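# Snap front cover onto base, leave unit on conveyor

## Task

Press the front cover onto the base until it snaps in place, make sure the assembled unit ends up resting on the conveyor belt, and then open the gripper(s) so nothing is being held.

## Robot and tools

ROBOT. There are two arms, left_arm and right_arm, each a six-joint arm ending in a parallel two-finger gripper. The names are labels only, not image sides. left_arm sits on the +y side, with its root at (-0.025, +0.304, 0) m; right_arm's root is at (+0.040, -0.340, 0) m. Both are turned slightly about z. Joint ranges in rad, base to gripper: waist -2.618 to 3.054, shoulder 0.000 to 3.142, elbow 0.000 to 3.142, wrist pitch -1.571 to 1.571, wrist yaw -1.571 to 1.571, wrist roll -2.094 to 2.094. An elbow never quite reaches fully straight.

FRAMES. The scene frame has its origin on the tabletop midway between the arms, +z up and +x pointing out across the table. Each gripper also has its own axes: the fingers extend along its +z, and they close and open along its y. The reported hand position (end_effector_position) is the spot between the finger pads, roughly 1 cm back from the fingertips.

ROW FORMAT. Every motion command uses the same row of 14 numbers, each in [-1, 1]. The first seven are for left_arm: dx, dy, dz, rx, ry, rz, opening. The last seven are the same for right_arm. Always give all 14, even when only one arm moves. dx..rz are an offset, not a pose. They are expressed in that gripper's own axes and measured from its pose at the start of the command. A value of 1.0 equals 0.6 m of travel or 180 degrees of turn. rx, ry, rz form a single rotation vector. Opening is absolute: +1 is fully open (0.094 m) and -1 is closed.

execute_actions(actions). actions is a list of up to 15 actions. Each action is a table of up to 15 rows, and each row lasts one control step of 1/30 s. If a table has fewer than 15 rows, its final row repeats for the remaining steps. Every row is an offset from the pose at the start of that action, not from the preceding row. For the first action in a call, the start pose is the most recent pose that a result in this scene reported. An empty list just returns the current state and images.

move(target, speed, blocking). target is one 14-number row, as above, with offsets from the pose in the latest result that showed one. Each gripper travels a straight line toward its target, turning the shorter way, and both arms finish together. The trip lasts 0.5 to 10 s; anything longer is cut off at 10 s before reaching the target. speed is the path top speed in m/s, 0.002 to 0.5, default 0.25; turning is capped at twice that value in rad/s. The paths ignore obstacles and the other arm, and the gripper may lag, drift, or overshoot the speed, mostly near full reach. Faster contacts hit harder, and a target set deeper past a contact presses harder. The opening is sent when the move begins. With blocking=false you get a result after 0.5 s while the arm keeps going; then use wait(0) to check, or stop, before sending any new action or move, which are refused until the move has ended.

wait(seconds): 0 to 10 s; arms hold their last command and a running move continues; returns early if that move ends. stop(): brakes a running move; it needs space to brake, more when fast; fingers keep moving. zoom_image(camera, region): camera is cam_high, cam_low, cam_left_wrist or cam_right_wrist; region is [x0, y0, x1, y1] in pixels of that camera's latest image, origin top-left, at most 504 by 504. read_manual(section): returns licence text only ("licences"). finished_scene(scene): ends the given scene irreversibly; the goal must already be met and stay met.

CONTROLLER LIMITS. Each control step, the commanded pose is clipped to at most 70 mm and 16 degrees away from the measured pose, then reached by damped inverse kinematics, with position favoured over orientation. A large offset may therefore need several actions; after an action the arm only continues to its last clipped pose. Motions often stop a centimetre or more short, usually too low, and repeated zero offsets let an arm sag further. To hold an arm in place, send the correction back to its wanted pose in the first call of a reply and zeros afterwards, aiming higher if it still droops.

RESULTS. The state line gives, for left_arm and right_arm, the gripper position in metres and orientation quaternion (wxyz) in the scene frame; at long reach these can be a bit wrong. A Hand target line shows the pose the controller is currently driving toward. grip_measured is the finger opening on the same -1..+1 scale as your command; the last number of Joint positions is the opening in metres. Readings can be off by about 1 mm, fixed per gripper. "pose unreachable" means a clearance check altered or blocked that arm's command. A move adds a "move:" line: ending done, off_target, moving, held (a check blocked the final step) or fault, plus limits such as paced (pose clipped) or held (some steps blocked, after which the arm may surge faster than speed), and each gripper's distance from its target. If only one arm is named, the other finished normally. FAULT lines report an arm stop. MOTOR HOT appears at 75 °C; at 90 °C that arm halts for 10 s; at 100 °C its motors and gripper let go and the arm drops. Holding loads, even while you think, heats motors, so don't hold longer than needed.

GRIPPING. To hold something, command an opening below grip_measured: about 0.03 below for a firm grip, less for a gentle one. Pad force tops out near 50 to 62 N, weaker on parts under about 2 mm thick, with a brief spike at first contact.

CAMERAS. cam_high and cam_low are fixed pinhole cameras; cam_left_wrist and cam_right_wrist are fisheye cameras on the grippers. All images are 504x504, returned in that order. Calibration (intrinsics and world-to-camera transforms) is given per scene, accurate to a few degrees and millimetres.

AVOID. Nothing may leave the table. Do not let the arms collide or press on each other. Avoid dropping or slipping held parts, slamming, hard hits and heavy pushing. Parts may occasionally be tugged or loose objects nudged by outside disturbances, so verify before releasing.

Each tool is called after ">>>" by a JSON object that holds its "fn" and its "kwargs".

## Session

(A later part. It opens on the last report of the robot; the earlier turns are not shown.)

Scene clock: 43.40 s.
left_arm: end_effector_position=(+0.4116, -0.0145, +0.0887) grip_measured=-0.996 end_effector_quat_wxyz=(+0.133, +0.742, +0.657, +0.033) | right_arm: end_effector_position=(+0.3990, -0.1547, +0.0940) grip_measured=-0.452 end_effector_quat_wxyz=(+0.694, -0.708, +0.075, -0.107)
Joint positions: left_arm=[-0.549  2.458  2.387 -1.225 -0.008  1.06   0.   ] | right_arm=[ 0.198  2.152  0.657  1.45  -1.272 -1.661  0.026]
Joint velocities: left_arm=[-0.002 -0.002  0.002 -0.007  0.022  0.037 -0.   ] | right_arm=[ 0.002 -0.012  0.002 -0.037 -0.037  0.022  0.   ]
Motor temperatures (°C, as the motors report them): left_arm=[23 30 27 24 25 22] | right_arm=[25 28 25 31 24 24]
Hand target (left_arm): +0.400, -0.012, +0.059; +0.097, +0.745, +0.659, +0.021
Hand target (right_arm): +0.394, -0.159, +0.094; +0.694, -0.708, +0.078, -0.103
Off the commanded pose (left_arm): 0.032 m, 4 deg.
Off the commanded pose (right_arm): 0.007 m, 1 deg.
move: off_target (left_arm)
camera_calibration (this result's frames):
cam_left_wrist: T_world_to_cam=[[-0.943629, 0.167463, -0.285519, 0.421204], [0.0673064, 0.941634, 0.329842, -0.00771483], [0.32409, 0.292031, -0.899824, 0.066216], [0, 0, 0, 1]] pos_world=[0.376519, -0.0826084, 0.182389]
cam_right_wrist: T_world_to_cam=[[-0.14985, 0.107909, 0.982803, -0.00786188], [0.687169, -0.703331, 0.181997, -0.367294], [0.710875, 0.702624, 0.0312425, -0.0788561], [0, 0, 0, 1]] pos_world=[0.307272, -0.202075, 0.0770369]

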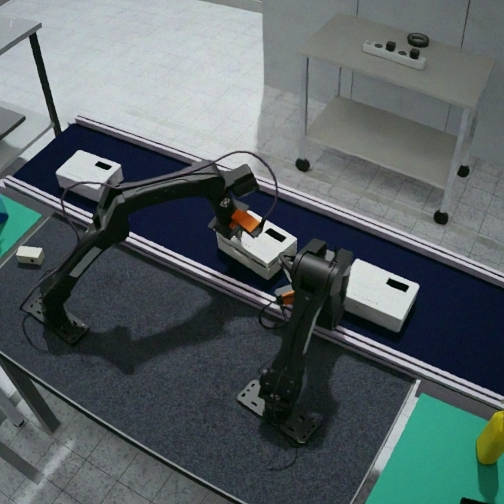

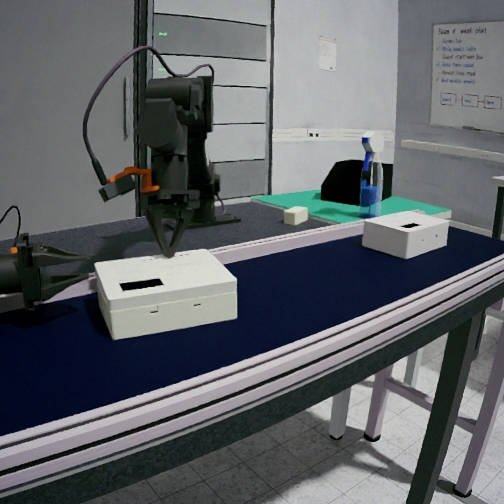

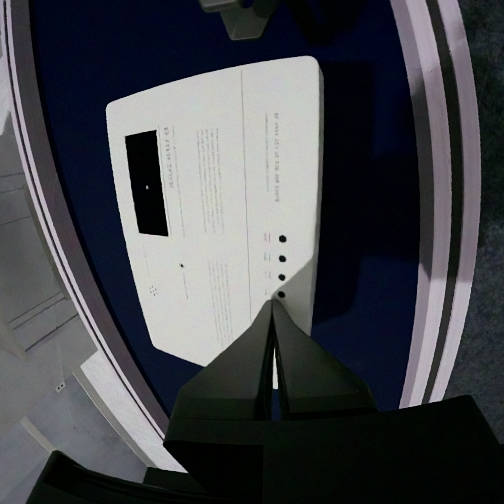

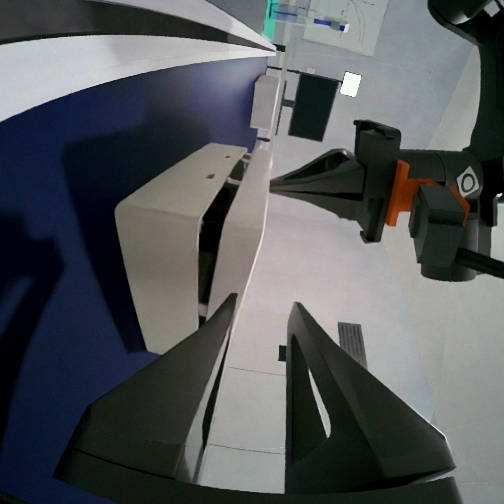

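>>> {"fn": "move", "kwargs": {"target": [0.018,-0.045,0.08,0.059,0.031,0,-1,0,0,0,0,0,0,-0.45], "speed": 0.04}}

>>> {"fn": "zoom_image", "kwargs": {"camera": "cam_high", "region": [190, 170, 340, 290]}}

Scene clock: 46.60 s.
left_arm: end_effector_position=(+0.4145, -0.0165, +0.0869) grip_measured=-0.997 end_effector_quat_wxyz=(+0.109, +0.744, +0.659, +0.028) | right_arm: end_effector_position=(+0.3989, -0.1547, +0.0940) grip_measured=-0.452 end_effector_quat_wxyz=(+0.694, -0.708, +0.075, -0.107)
Joint positions: left_arm=[-0.549  2.629  2.717 -1.434 -0.009  1.06   0.   ] | right_arm=[ 0.198  2.152  0.657  1.45  -1.273 -1.661  0.026]
Joint velocities: left_arm=[-0.002  0.027  0.051 -0.066  0.007 -0.066 -0.   ] | right_arm=[ 0.002 -0.002  0.042 -0.037  0.051 -0.095  0.   ]
Motor temperatures (°C, as the motors report them): left_arm=[23 30 27 24 25 22] | right_arm=[25 28 25 31 24 24]
Hand target (left_arm): +0.396, -0.006, +0.037; +0.034, +0.747, +0.664, +0.009
Hand target (right_arm): +0.399, -0.155, +0.094; +0.694, -0.708, +0.075, -0.107
Off the commanded pose (left_arm): 0.055 m, 9 deg.
Off the commanded pose (right_arm): 0.000 m, 0 deg.
move: off_target (left_arm)
camera_calibration (this result's frames):
cam_left_wrist: T_world_to_cam=[[-0.954252, 0.175314, -0.242215, 0.424532], [0.0808812, 0.931221, 0.355366, -0.0135082], [0.287856, 0.319519, -0.902799, 0.0800135], [0, 0, 0, 1]] pos_world=[0.383171, -0.0874129, 0.179864]
cam_right_wrist: T_world_to_cam=[[-0.14989, 0.107835, 0.982804, -0.00787192], [0.687438, -0.703073, 0.181985, -0.367303], [0.710607, 0.702894, 0.031254, -0.0786742], [0, 0, 0, 1]] pos_world=[0.307224, -0.202092, 0.0770391]

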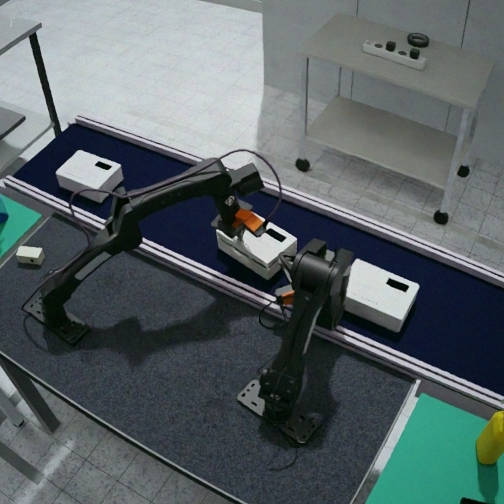

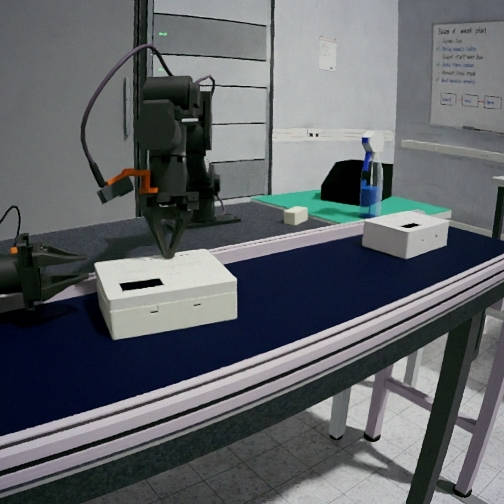

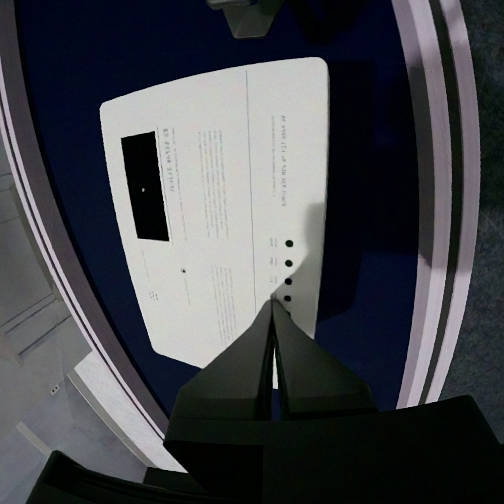

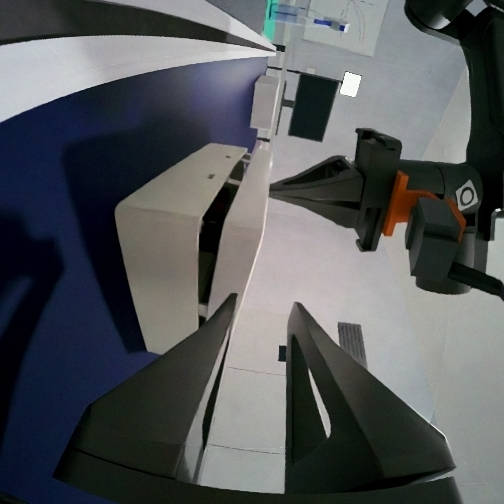

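Region (190, 170, 340, 290) of cam_high's 504x504 image, scaled by 3.360, with more detail than that image has; it fills the top 403 rows of this view, and the rest is white.

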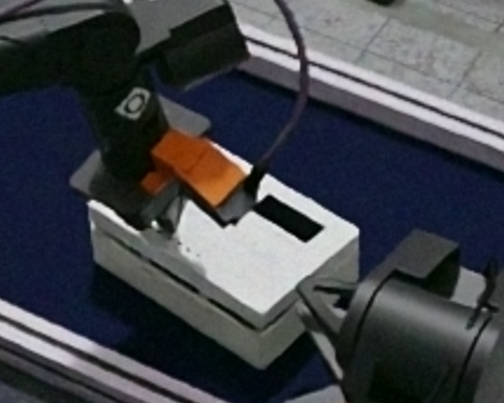

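>>> {"fn": "move", "kwargs": {"target": [-0.014,-0.075,-0.048,0,0,0,-1,0,0,0,0,0,0,-0.45], "speed": 0.1}}

>>> {"fn": "zoom_image", "kwargs": {"camera": "cam_right_wrist", "region": [100, 100, 340, 340]}}

Scene clock: 48.00 s.
left_arm: end_effector_position=(+0.3635, -0.0145, +0.1013) grip_measured=-0.997 end_effector_quat_wxyz=(+0.097, +0.747, +0.657, +0.024) | right_arm: end_effector_position=(+0.3989, -0.1547, +0.0940) grip_measured=-0.452 end_effector_quat_wxyz=(+0.694, -0.708, +0.075, -0.107)
Joint positions: left_arm=[-0.609  2.342  2.249 -1.279 -0.018  1.006  0.   ] | right_arm=[ 0.198  2.152  0.657  1.45  -1.273 -1.661  0.026]
Joint velocities: left_arm=[-0.017  0.012 -0.007  0.022 -0.051 -0.051 -0.001] | right_arm=[ 0.002 -0.002 -0.007 -0.037 -0.051 -0.066  0.   ]
Motor temperatures (°C, as the motors report them): left_arm=[23 30 27 24 25 22] | right_arm=[25 28 25 31 24 24]
Hand target (left_arm): +0.364, -0.017, +0.107; +0.108, +0.744, +0.659, +0.028
Hand target (right_arm): +0.399, -0.155, +0.094; +0.694, -0.708, +0.075, -0.107
Off the commanded pose (left_arm): 0.006 m, 1 deg.
Off the commanded pose (right_arm): 0.000 m, 0 deg.
move: done
camera_calibration (this result's frames):
cam_left_wrist: T_world_to_cam=[[-0.957988, 0.184301, -0.219757, 0.378183], [0.0941354, 0.925812, 0.366073, -0.0223181], [0.270921, 0.330007, -0.904266, 0.113529], [0, 0, 0, 1]] pos_world=[0.333638, -0.0865022, 0.193939]
cam_right_wrist: T_world_to_cam=[[-0.14989, 0.107835, 0.982804, -0.00787192], [0.687438, -0.703073, 0.181985, -0.367303], [0.710607, 0.702894, 0.031254, -0.0786742], [0, 0, 0, 1]] pos_world=[0.307224, -0.202092, 0.0770391]

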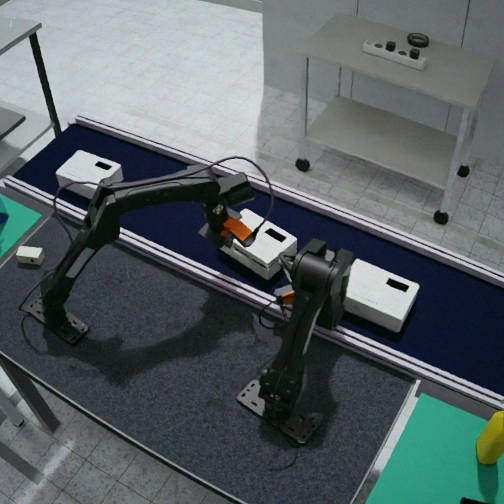

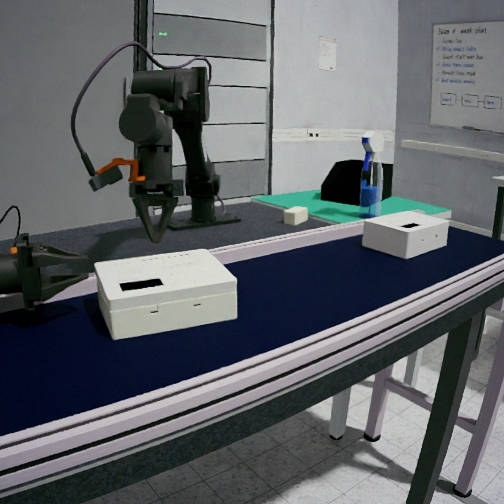

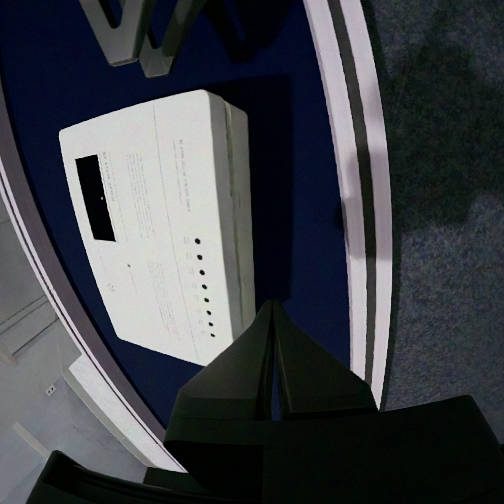

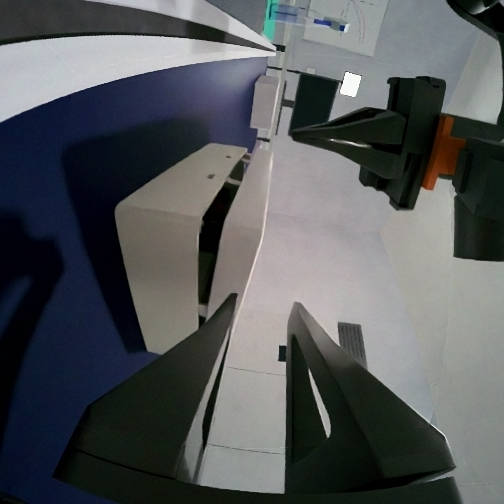

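Region (100, 100, 340, 340) of cam_right_wrist's 504x504 image, scaled by 2.100, with more detail than that image has.

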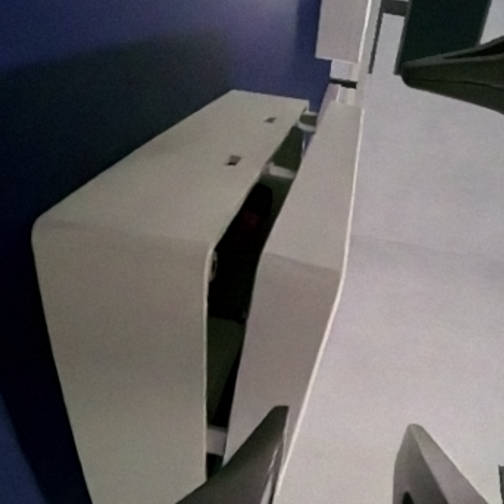

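>>> {"fn": "move", "kwargs": {"target": [0.003,-0.007,0.036,0,0,0,-1,0,0,0,0,0,0,-0.45], "speed": 0.06}}

>>> {"fn": "move", "kwargs": {"target": [-0.002,0.045,0.008,0,0,0,-1,0,0,0,0,0,0,-0.45], "speed": 0.03}}

>>> {"fn": "zoom_image", "kwargs": {"camera": "cam_right_wrist", "region": [100, 100, 340, 340]}}

Scene clock: 49.20 s.
left_arm: end_effector_position=(+0.3615, -0.0127, +0.0743) grip_measured=-0.997 end_effector_quat_wxyz=(+0.086, +0.748, +0.658, +0.023) | right_arm: end_effector_position=(+0.3989, -0.1547, +0.0940) grip_measured=-0.452 end_effector_quat_wxyz=(+0.694, -0.708, +0.075, -0.107)
Joint positions: left_arm=[-0.609  2.342  2.145 -1.196 -0.019  1.006  0.   ] | right_arm=[ 0.198  2.152  0.657  1.45  -1.273 -1.661  0.026]
Joint velocities: left_arm=[ 0.007  0.007  0.007  0.022 -0.037 -0.037  0.001] | right_arm=[-0.007 -0.022 -0.002  0.007 -0.066 -0.037 -0.001]
Motor temperatures (°C, as the motors report them): left_arm=[23 30 27 24 25 22] | right_arm=[25 28 25 31 24 24]
Hand target (left_arm): +0.363, -0.014, +0.079; +0.096, +0.747, +0.657, +0.024
Hand target (right_arm): +0.399, -0.155, +0.094; +0.694, -0.708, +0.075, -0.107
Off the commanded pose (left_arm): 0.006 m, 1 deg.
Off the commanded pose (right_arm): 0.000 m, 0 deg.
move: done
camera_calibration (this result's frames):
cam_left_wrist: T_world_to_cam=[[-0.961428, 0.186751, -0.201941, 0.369975], [0.0996412, 0.920782, 0.377137, -0.01673], [0.256374, 0.342469, -0.903874, 0.0944516], [0, 0, 0, 1]] pos_world=[0.333157, -0.0860354, 0.166395]
cam_right_wrist: T_world_to_cam=[[-0.14989, 0.107835, 0.982804, -0.00787192], [0.687438, -0.703073, 0.181985, -0.367303], [0.710607, 0.702894, 0.031254, -0.0786742], [0, 0, 0, 1]] pos_world=[0.307224, -0.202092, 0.0770391]

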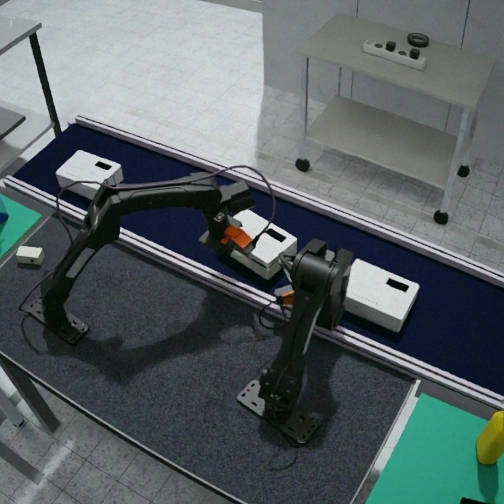

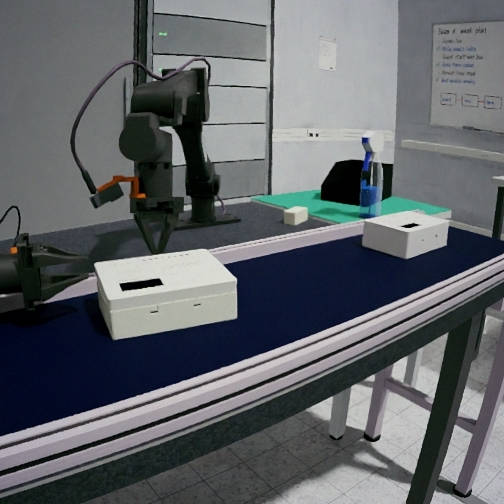

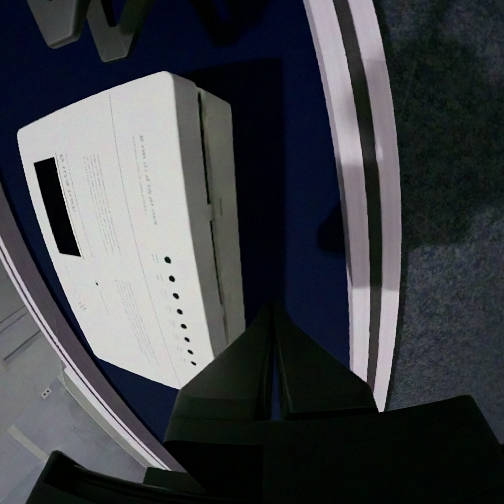

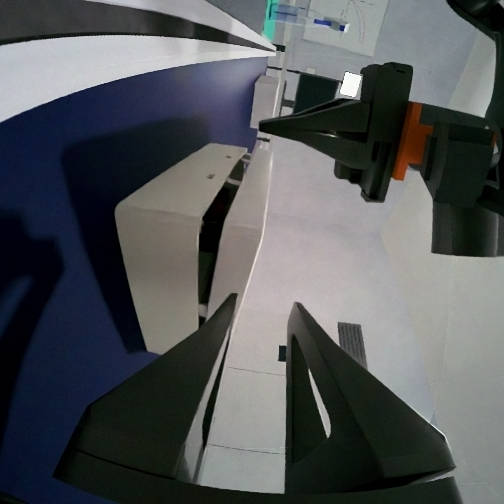

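Scene clock: 50.43 s.
left_arm: end_effector_position=(+0.3865, -0.0219, +0.0724) grip_measured=-0.997 end_effector_quat_wxyz=(+0.091, +0.749, +0.656, +0.026) | right_arm: end_effector_position=(+0.3989, -0.1547, +0.0940) grip_measured=-0.452 end_effector_quat_wxyz=(+0.694, -0.708, +0.075, -0.107)
Joint positions: left_arm=[-0.592  2.485  2.391 -1.288 -0.019  1.026  0.   ] | right_arm=[ 0.198  2.152  0.657  1.45  -1.273 -1.661  0.026]
Joint velocities: left_arm=[ 0.002 -0.022  0.022  0.007  0.066 -0.007 -0.   ] | right_arm=[-0.002 -0.002 -0.017 -0.022  0.007  0.037 -0.001]
Motor temperatures (°C, as the motors report them): left_arm=[23 30 27 24 25 22] | right_arm=[25 28 25 31 24 24]
Hand target (left_arm): +0.388, -0.018, +0.074; +0.087, +0.748, +0.658, +0.023
Hand target (right_arm): +0.399, -0.155, +0.094; +0.694, -0.708, +0.075, -0.107
Off the commanded pose (left_arm): 0.005 m, 1 deg.
Off the commanded pose (right_arm): 0.000 m, 0 deg.
move: done
camera_calibration (this result's frames):
cam_left_wrist: T_world_to_cam=[[-0.958704, 0.188964, -0.212554, 0.395168], [0.0985923, 0.921835, 0.374834, -0.00948071], [0.26677, 0.338399, -0.902397, 0.0852007], [0, 0, 0, 1]] pos_world=[0.357055, -0.0947646, 0.164433]
cam_right_wrist: T_world_to_cam=[[-0.14989, 0.107835, 0.982804, -0.00787192], [0.687438, -0.703073, 0.181985, -0.367303], [0.710607, 0.702894, 0.031254, -0.0786742], [0, 0, 0, 1]] pos_world=[0.307224, -0.202092, 0.0770391]

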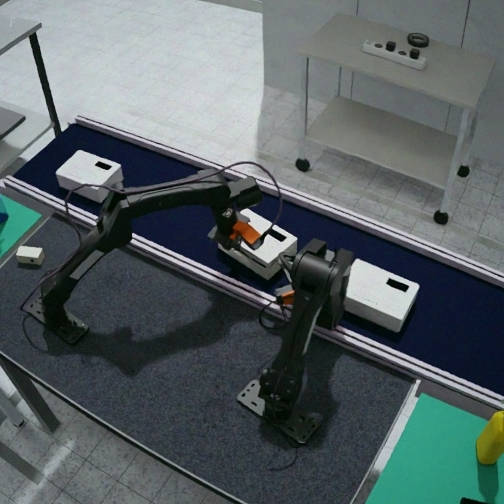

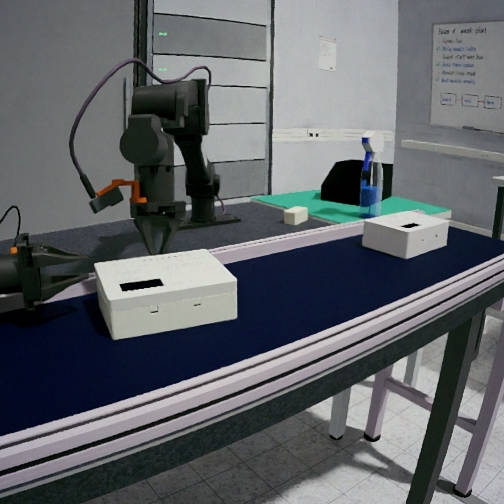

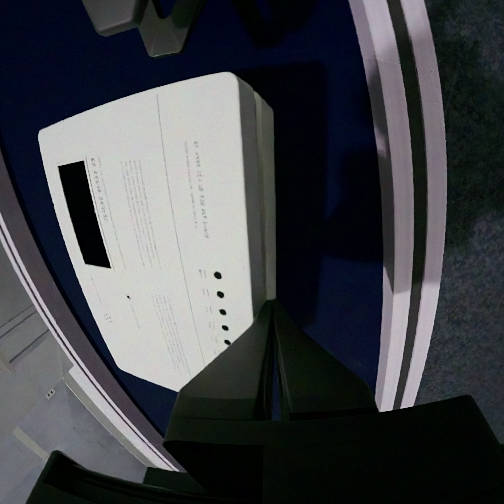

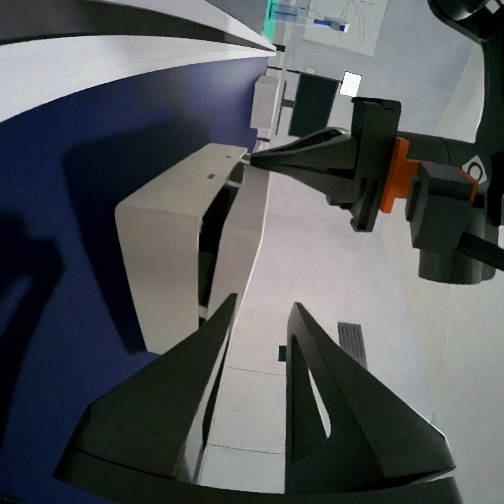

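Region (100, 100, 340, 340) of cam_right_wrist's 504x504 image, scaled by 2.100, with more detail than that image has.

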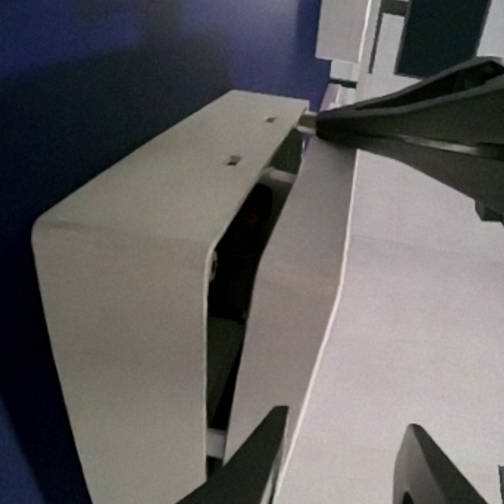

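>>> {"fn": "execute_actions", "kwargs": {"actions": []}}

Scene clock: 50.73 s.
left_arm: end_effector_position=(+0.3860, -0.0215, +0.0726) grip_measured=-0.997 end_effector_quat_wxyz=(+0.090, +0.749, +0.656, +0.025) | right_arm: end_effector_position=(+0.3989, -0.1547, +0.0940) grip_measured=-0.452 end_effector_quat_wxyz=(+0.694, -0.708, +0.075, -0.107)
Joint positions: left_arm=[-0.592  2.485  2.392 -1.292 -0.019  1.027  0.   ] | right_arm=[ 0.198  2.152  0.657  1.45  -1.273 -1.661  0.026]
Joint velocities: left_arm=[-0.007  0.002 -0.027 -0.037 -0.051  0.081 -0.   ] | right_arm=[ 0.017 -0.012 -0.027  0.022 -0.007 -0.007  0.001]
Motor temperatures (°C, as the motors report them): left_arm=[23 30 27 24 25 22] | right_arm=[25 28 25 31 24 24]
Hand target (left_arm): +0.388, -0.018, +0.074; +0.087, +0.748, +0.658, +0.023
Hand target (right_arm): +0.399, -0.155, +0.094; +0.694, -0.708, +0.075, -0.107
Off the commanded pose (left_arm): 0.005 m, 1 deg.
Off the commanded pose (right_arm): 0.000 m, 0 deg.
camera_calibration (this result's frames):
cam_left_wrist: T_world_to_cam=[[-0.959065, 0.18969, -0.210268, 0.394591], [0.0997045, 0.921147, 0.376229, -0.0104346], [0.265054, 0.339863, -0.902352, 0.0860348], [0, 0, 0, 1]] pos_world=[0.356674, -0.0944779, 0.164529]
cam_right_wrist: T_world_to_cam=[[-0.14989, 0.107835, 0.982804, -0.00787192], [0.687438, -0.703073, 0.181985, -0.367303], [0.710607, 0.702894, 0.031254, -0.0786742], [0, 0, 0, 1]] pos_world=[0.307224, -0.202092, 0.0770391]

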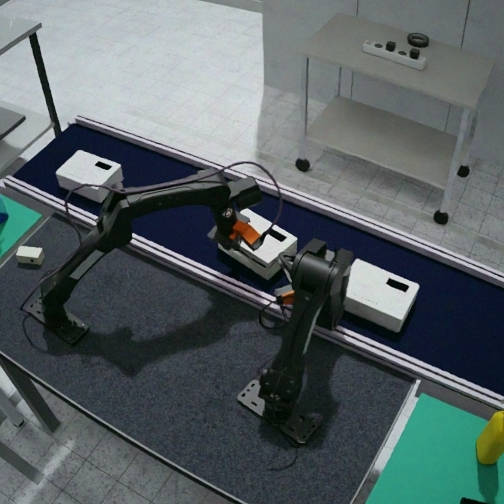

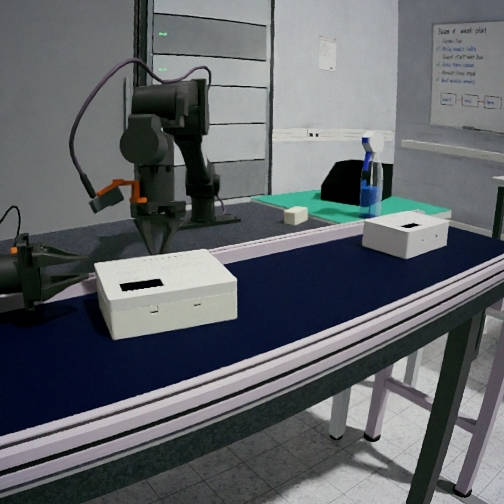

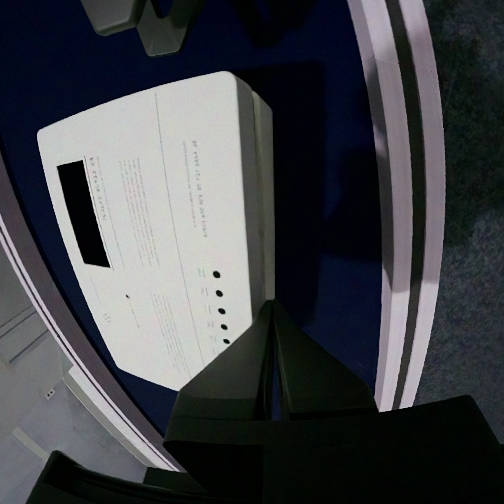

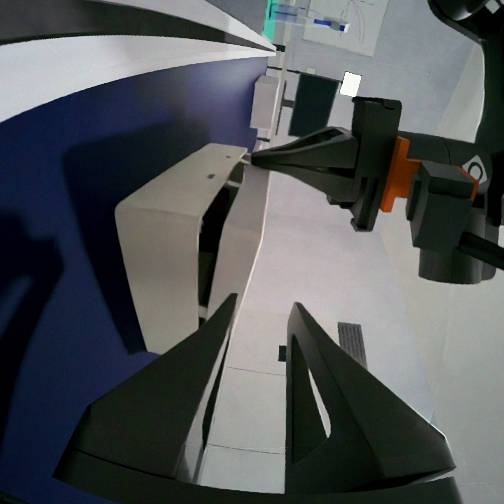

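>>> {"fn": "move", "kwargs": {"target": [0,0.02,0.003,0,0,0,-1, 0,0,0,0,0,0,-0.45], "speed": 0.03}}

>>> {"fn": "zoom_image", "kwargs": {"camera": "cam_right_wrist", "region": [100, 100, 340, 340]}}

Scene clock: 51.53 s.
left_arm: end_effector_position=(+0.3925, -0.0267, +0.0706) grip_measured=-0.997 end_effector_quat_wxyz=(+0.088, +0.751, +0.654, +0.025) | right_arm: end_effector_position=(+0.3989, -0.1547, +0.0940) grip_measured=-0.452 end_effector_quat_wxyz=(+0.694, -0.708, +0.075, -0.107)
Joint positions: left_arm=[-0.592  2.563  2.531 -1.356 -0.019  1.033  0.   ] | right_arm=[ 0.198  2.152  0.657  1.45  -1.273 -1.661  0.026]
Joint velocities: left_arm=[-0.017  0.022  0.061 -0.037 -0.007 -0.081 -0.   ] | right_arm=[-0.012  0.002 -0.007 -0.066  0.007 -0.037 -0.001]
Motor temperatures (°C, as the motors report them): left_arm=[23 30 27 24 25 22] | right_arm=[25 28 25 31 24 24]
Hand target (left_arm): +0.398, -0.023, +0.073; +0.091, +0.749, +0.656, +0.026
Hand target (right_arm): +0.399, -0.155, +0.094; +0.694, -0.708, +0.075, -0.107
Off the commanded pose (left_arm): 0.007 m, 0 deg.
Off the commanded pose (right_arm): 0.000 m, 0 deg.
move: done
camera_calibration (this result's frames):
cam_left_wrist: T_world_to_cam=[[-0.958401, 0.196137, -0.207361, 0.401094], [0.106117, 0.919271, 0.379052, -0.00831426], [0.264967, 0.341279, -0.901843, 0.0843692], [0, 0, 0, 1]] pos_world=[0.362936, -0.0998199, 0.162411]
cam_right_wrist: T_world_to_cam=[[-0.14989, 0.107835, 0.982804, -0.00787192], [0.687438, -0.703073, 0.181985, -0.367303], [0.710607, 0.702894, 0.031254, -0.0786742], [0, 0, 0, 1]] pos_world=[0.307224, -0.202092, 0.0770391]

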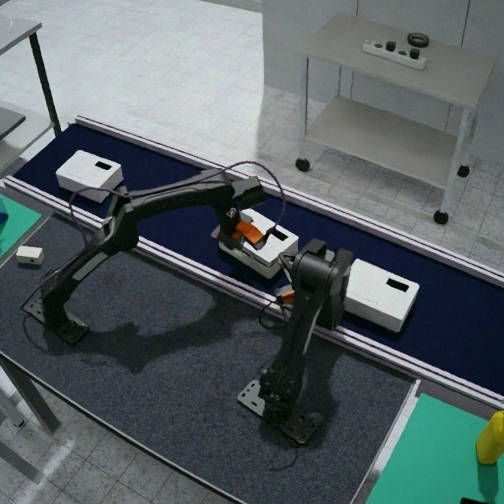

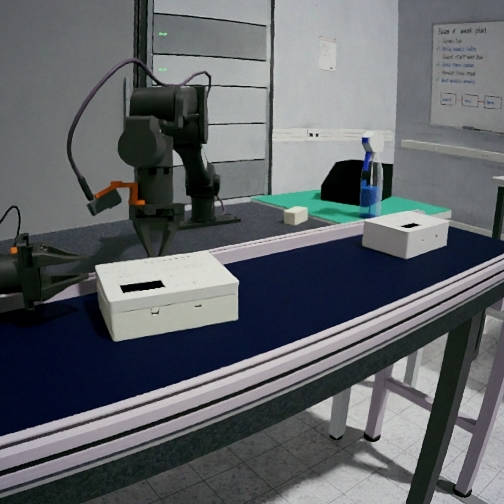

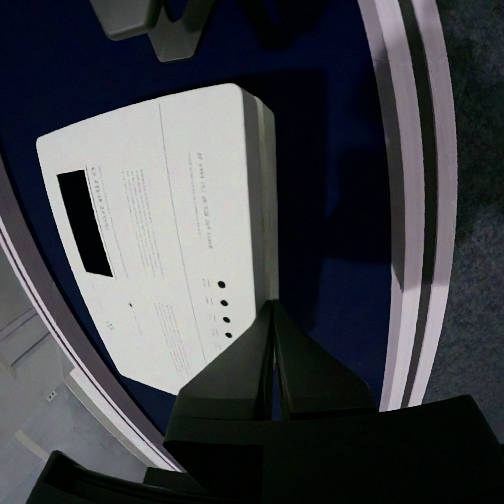

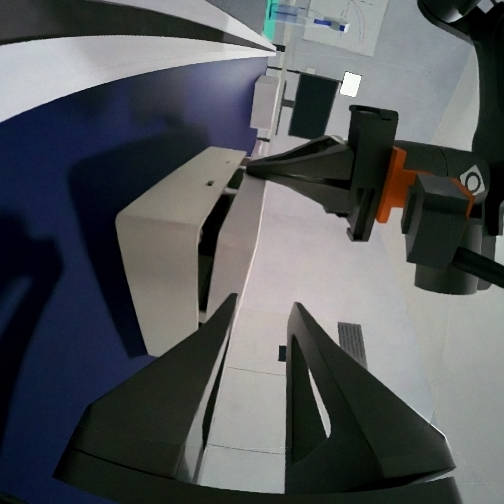

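Region (100, 100, 340, 340) of cam_right_wrist's 504x504 image, scaled by 2.100, with more detail than that image has.

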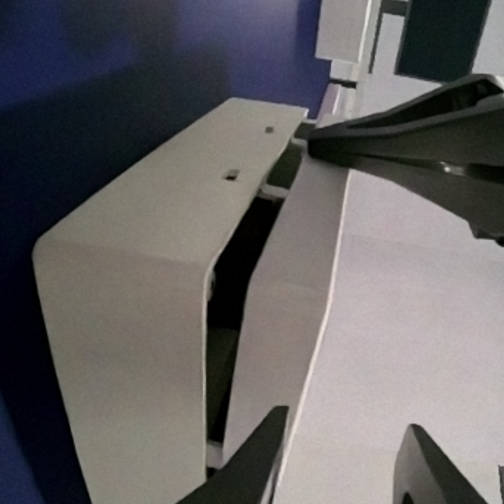

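>>> {"fn": "move", "kwargs": {"target": [0,-0.005,-0.06,0,0,0,-1, 0,0,0,0,0,0,-0.45], "speed": 0.1}}

Scene clock: 52.90 s.
left_arm: end_effector_position=(+0.3871, -0.0223, +0.1066) grip_measured=-0.997 end_effector_quat_wxyz=(+0.094, +0.751, +0.654, +0.026) | right_arm: end_effector_position=(+0.3989, -0.1547, +0.0940) grip_measured=-0.452 end_effector_quat_wxyz=(+0.694, -0.708, +0.075, -0.107)
Joint positions: left_arm=[-0.592  2.565  2.68  -1.491 -0.019  1.033  0.   ] | right_arm=[ 0.198  2.152  0.657  1.45  -1.273 -1.661  0.026]
Joint velocities: left_arm=[ 0.007  0.002  0.012 -0.007  0.022  0.022 -0.   ] | right_arm=[ 0.012 -0.012  0.007 -0.007 -0.037  0.022  0.   ]
Motor temperatures (°C, as the motors report them): left_arm=[23 30 27 24 25 22] | right_arm=[25 28 25 31 24 24]
Hand target (left_arm): +0.384, -0.023, +0.106; +0.089, +0.751, +0.654, +0.025
Hand target (right_arm): +0.399, -0.155, +0.094; +0.694, -0.708, +0.075, -0.107
Off the commanded pose (left_arm): 0.003 m, 1 deg.
Off the commanded pose (right_arm): 0.000 m, 0 deg.
move: done
camera_calibration (this result's frames):
cam_left_wrist: T_world_to_cam=[[-0.956166, 0.194778, -0.218652, 0.402825], [0.102648, 0.922264, 0.372684, -0.0233009], [0.274245, 0.333903, -0.90183, 0.113032], [0, 0, 0, 1]] pos_world=[0.356561, -0.0947133, 0.198698]
cam_right_wrist: T_world_to_cam=[[-0.14989, 0.107835, 0.982804, -0.00787192], [0.687438, -0.703073, 0.181985, -0.367303], [0.710607, 0.702894, 0.031254, -0.0786742], [0, 0, 0, 1]] pos_world=[0.307224, -0.202092, 0.0770391]

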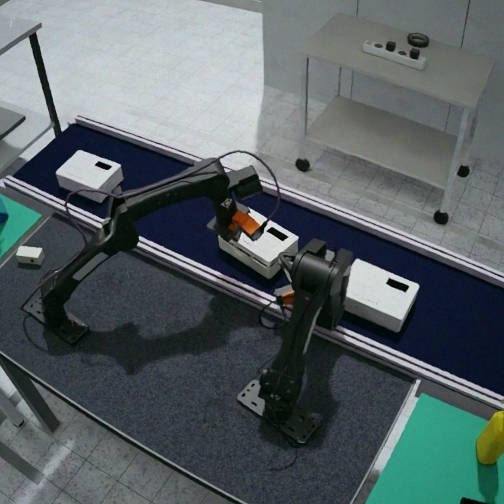

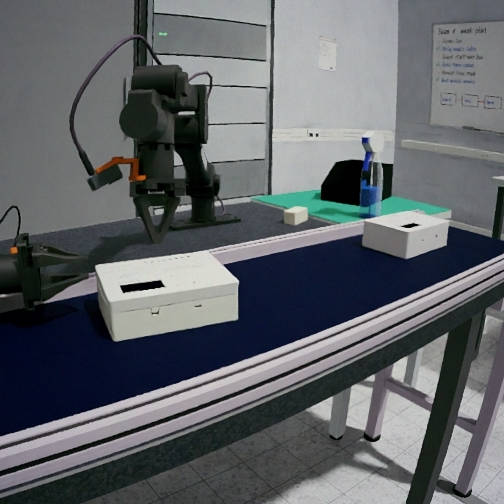

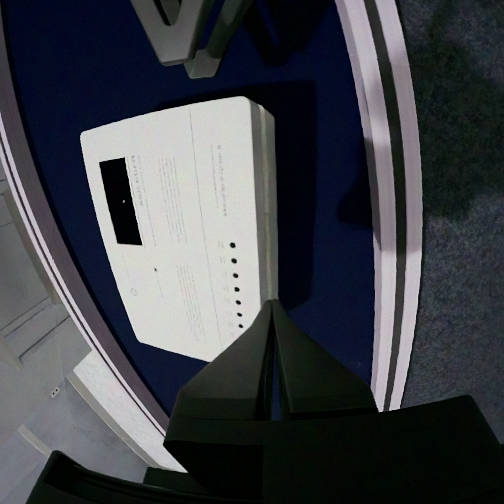

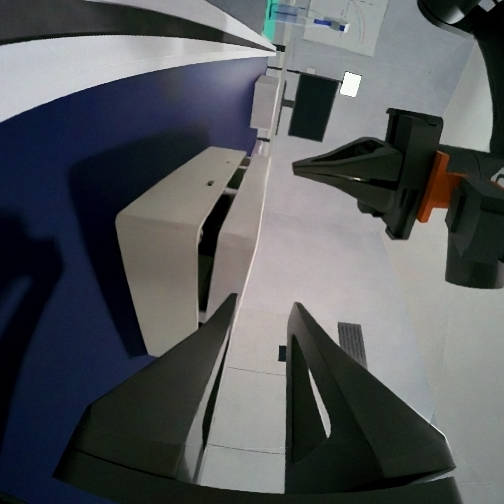

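>>> {"fn": "move", "kwargs": {"target": [0.026,0.036,0.01,-0.115,-0.071,0,-1, 0,0,0,0,0,0,-0.45], "speed": 0.15}}

Scene clock: 55.20 s.
left_arm: end_effector_position=(+0.4092, -0.0118, +0.0966) grip_measured=-0.997 end_effector_quat_wxyz=(+0.286, +0.725, +0.623, +0.063) | right_arm: end_effector_position=(+0.3989, -0.1547, +0.0940) grip_measured=-0.452 end_effector_quat_wxyz=(+0.694, -0.708, +0.075, -0.107)
Joint positions: left_arm=[-0.542  2.085  1.661 -0.551  0.009  1.093  0.   ] | right_arm=[ 0.198  2.152  0.657  1.45  -1.273 -1.661  0.026]
Joint velocities: left_arm=[-0.007 -0.007  0.012  0.037  0.022 -0.007 -0.001] | right_arm=[-0.012 -0.002 -0.007  0.022 -0.037  0.051 -0.   ]
Motor temperatures (°C, as the motors report them): left_arm=[23 31 27 25 25 22] | right_arm=[25 28 25 31 24 24]
Hand target (left_arm): +0.412, -0.010, +0.105; +0.299, +0.722, +0.621, +0.060
Hand target (right_arm): +0.399, -0.155, +0.094; +0.694, -0.708, +0.075, -0.107
Off the commanded pose (left_arm): 0.007 m, 2 deg.
Off the commanded pose (right_arm): 0.000 m, 0 deg.
move: done
camera_calibration (this result's frames):
cam_left_wrist: T_world_to_cam=[[-0.83156, 0.115127, -0.543373, 0.399136], [0.0335761, 0.986913, 0.157718, 0.0182343], [0.554419, 0.112908, -0.824543, -0.0303324], [0, 0, 0, 1]] pos_world=[0.34811, -0.0605222, 0.188994]
cam_right_wrist: T_world_to_cam=[[-0.14989, 0.107835, 0.982804, -0.00787192], [0.687438, -0.703073, 0.181985, -0.367303], [0.710607, 0.702894, 0.031254, -0.0786742], [0, 0, 0, 1]] pos_world=[0.307224, -0.202092, 0.0770391]

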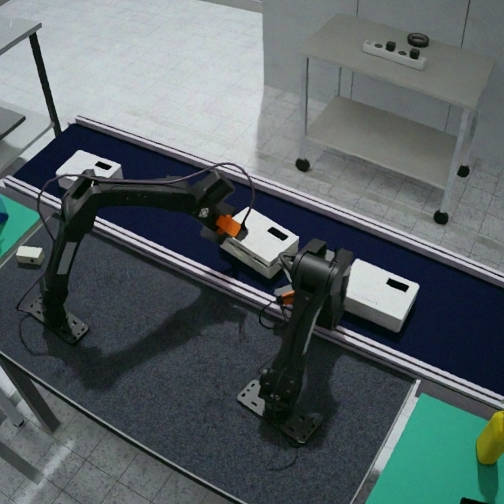

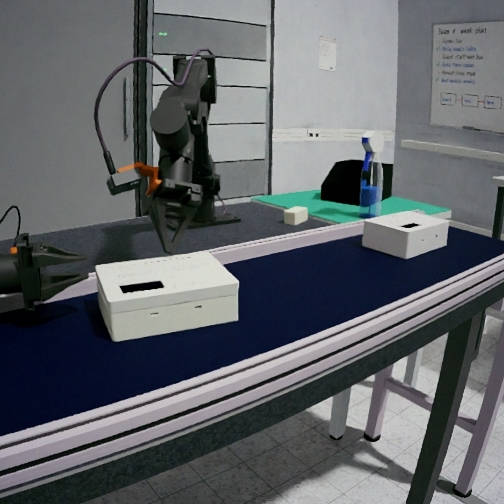

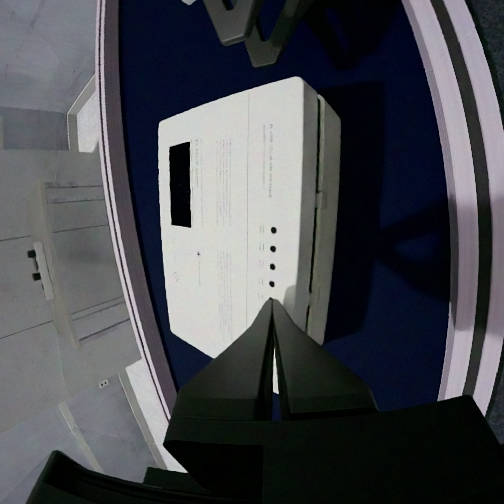

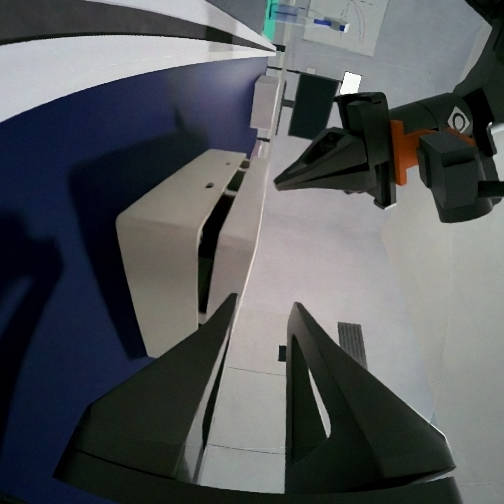

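>>> {"fn": "move", "kwargs": {"target": [0.002,-0.032,0.061,0,0,0,-1, 0,0,0,0,0,0,-0.45], "speed": 0.04}}

>>> {"fn": "zoom_image", "kwargs": {"camera": "cam_right_wrist", "region": [100, 100, 340, 340]}}

Scene clock: 56.80 s.
left_arm: end_effector_position=(+0.4239, -0.0227, +0.0886) grip_measured=-0.997 end_effector_quat_wxyz=(+0.325, +0.715, +0.614, +0.078) | right_arm: end_effector_position=(+0.3989, -0.1547, +0.0940) grip_measured=-0.452 end_effector_quat_wxyz=(+0.694, -0.708, +0.075, -0.107)
Joint positions: left_arm=[-0.546  2.108  1.613 -0.395 -0.003  1.093  0.   ] | right_arm=[ 0.198  2.152  0.657  1.45  -1.273 -1.661  0.026]
Joint velocities: left_arm=[ 0.012  0.012 -0.002  0.007 -0.051 -0.081 -0.001] | right_arm=[-0.002 -0.007  0.002 -0.051 -0.081  0.007 -0.001]
Motor temperatures (°C, as the motors report them): left_arm=[23 31 27 25 25 22] | right_arm=[25 28 25 31 24 24]
Hand target (left_arm): +0.409, -0.020, +0.057; +0.286, +0.725, +0.623, +0.064
Hand target (right_arm): +0.399, -0.155, +0.094; +0.694, -0.708, +0.075, -0.107
Off the commanded pose (left_arm): 0.035 m, 5 deg.
Off the commanded pose (right_arm): 0.000 m, 0 deg.
move: off_target (left_arm)
camera_calibration (this result's frames):
cam_left_wrist: T_world_to_cam=[[-0.789003, 0.0884158, -0.607994, 0.395409], [0.0205, 0.992829, 0.117776, 0.0389969], [0.614047, 0.080462, -0.785158, -0.0732925], [0, 0, 0, 1]] pos_world=[0.356185, -0.0677804, 0.178267]
cam_right_wrist: T_world_to_cam=[[-0.14989, 0.107835, 0.982804, -0.00787192], [0.687438, -0.703073, 0.181985, -0.367303], [0.710607, 0.702894, 0.031254, -0.0786742], [0, 0, 0, 1]] pos_world=[0.307224, -0.202092, 0.0770391]

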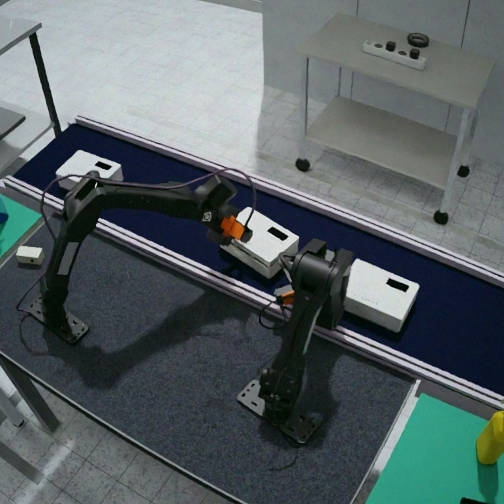

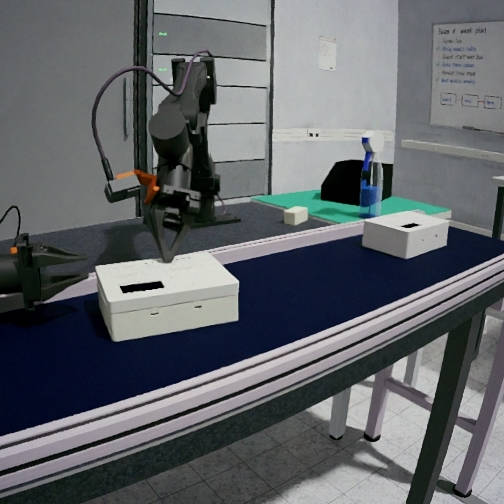

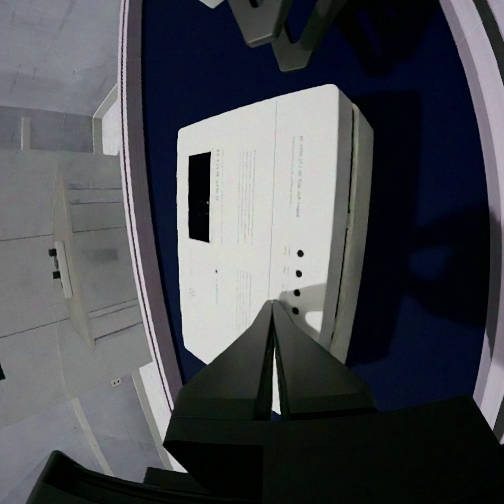

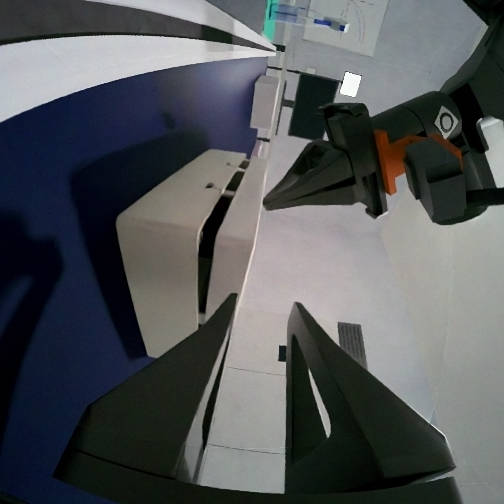

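Region (100, 100, 340, 340) of cam_right_wrist's 504x504 image, scaled by 2.100, with more detail than that image has.

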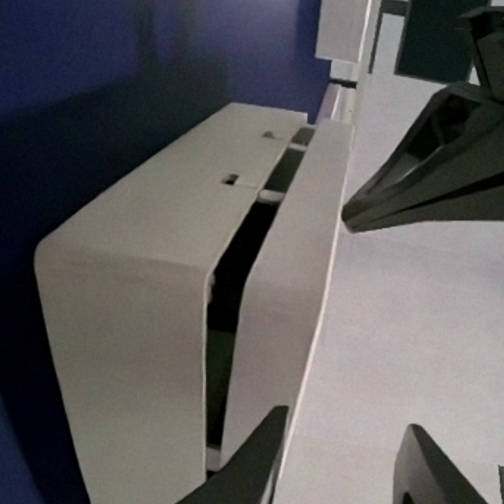

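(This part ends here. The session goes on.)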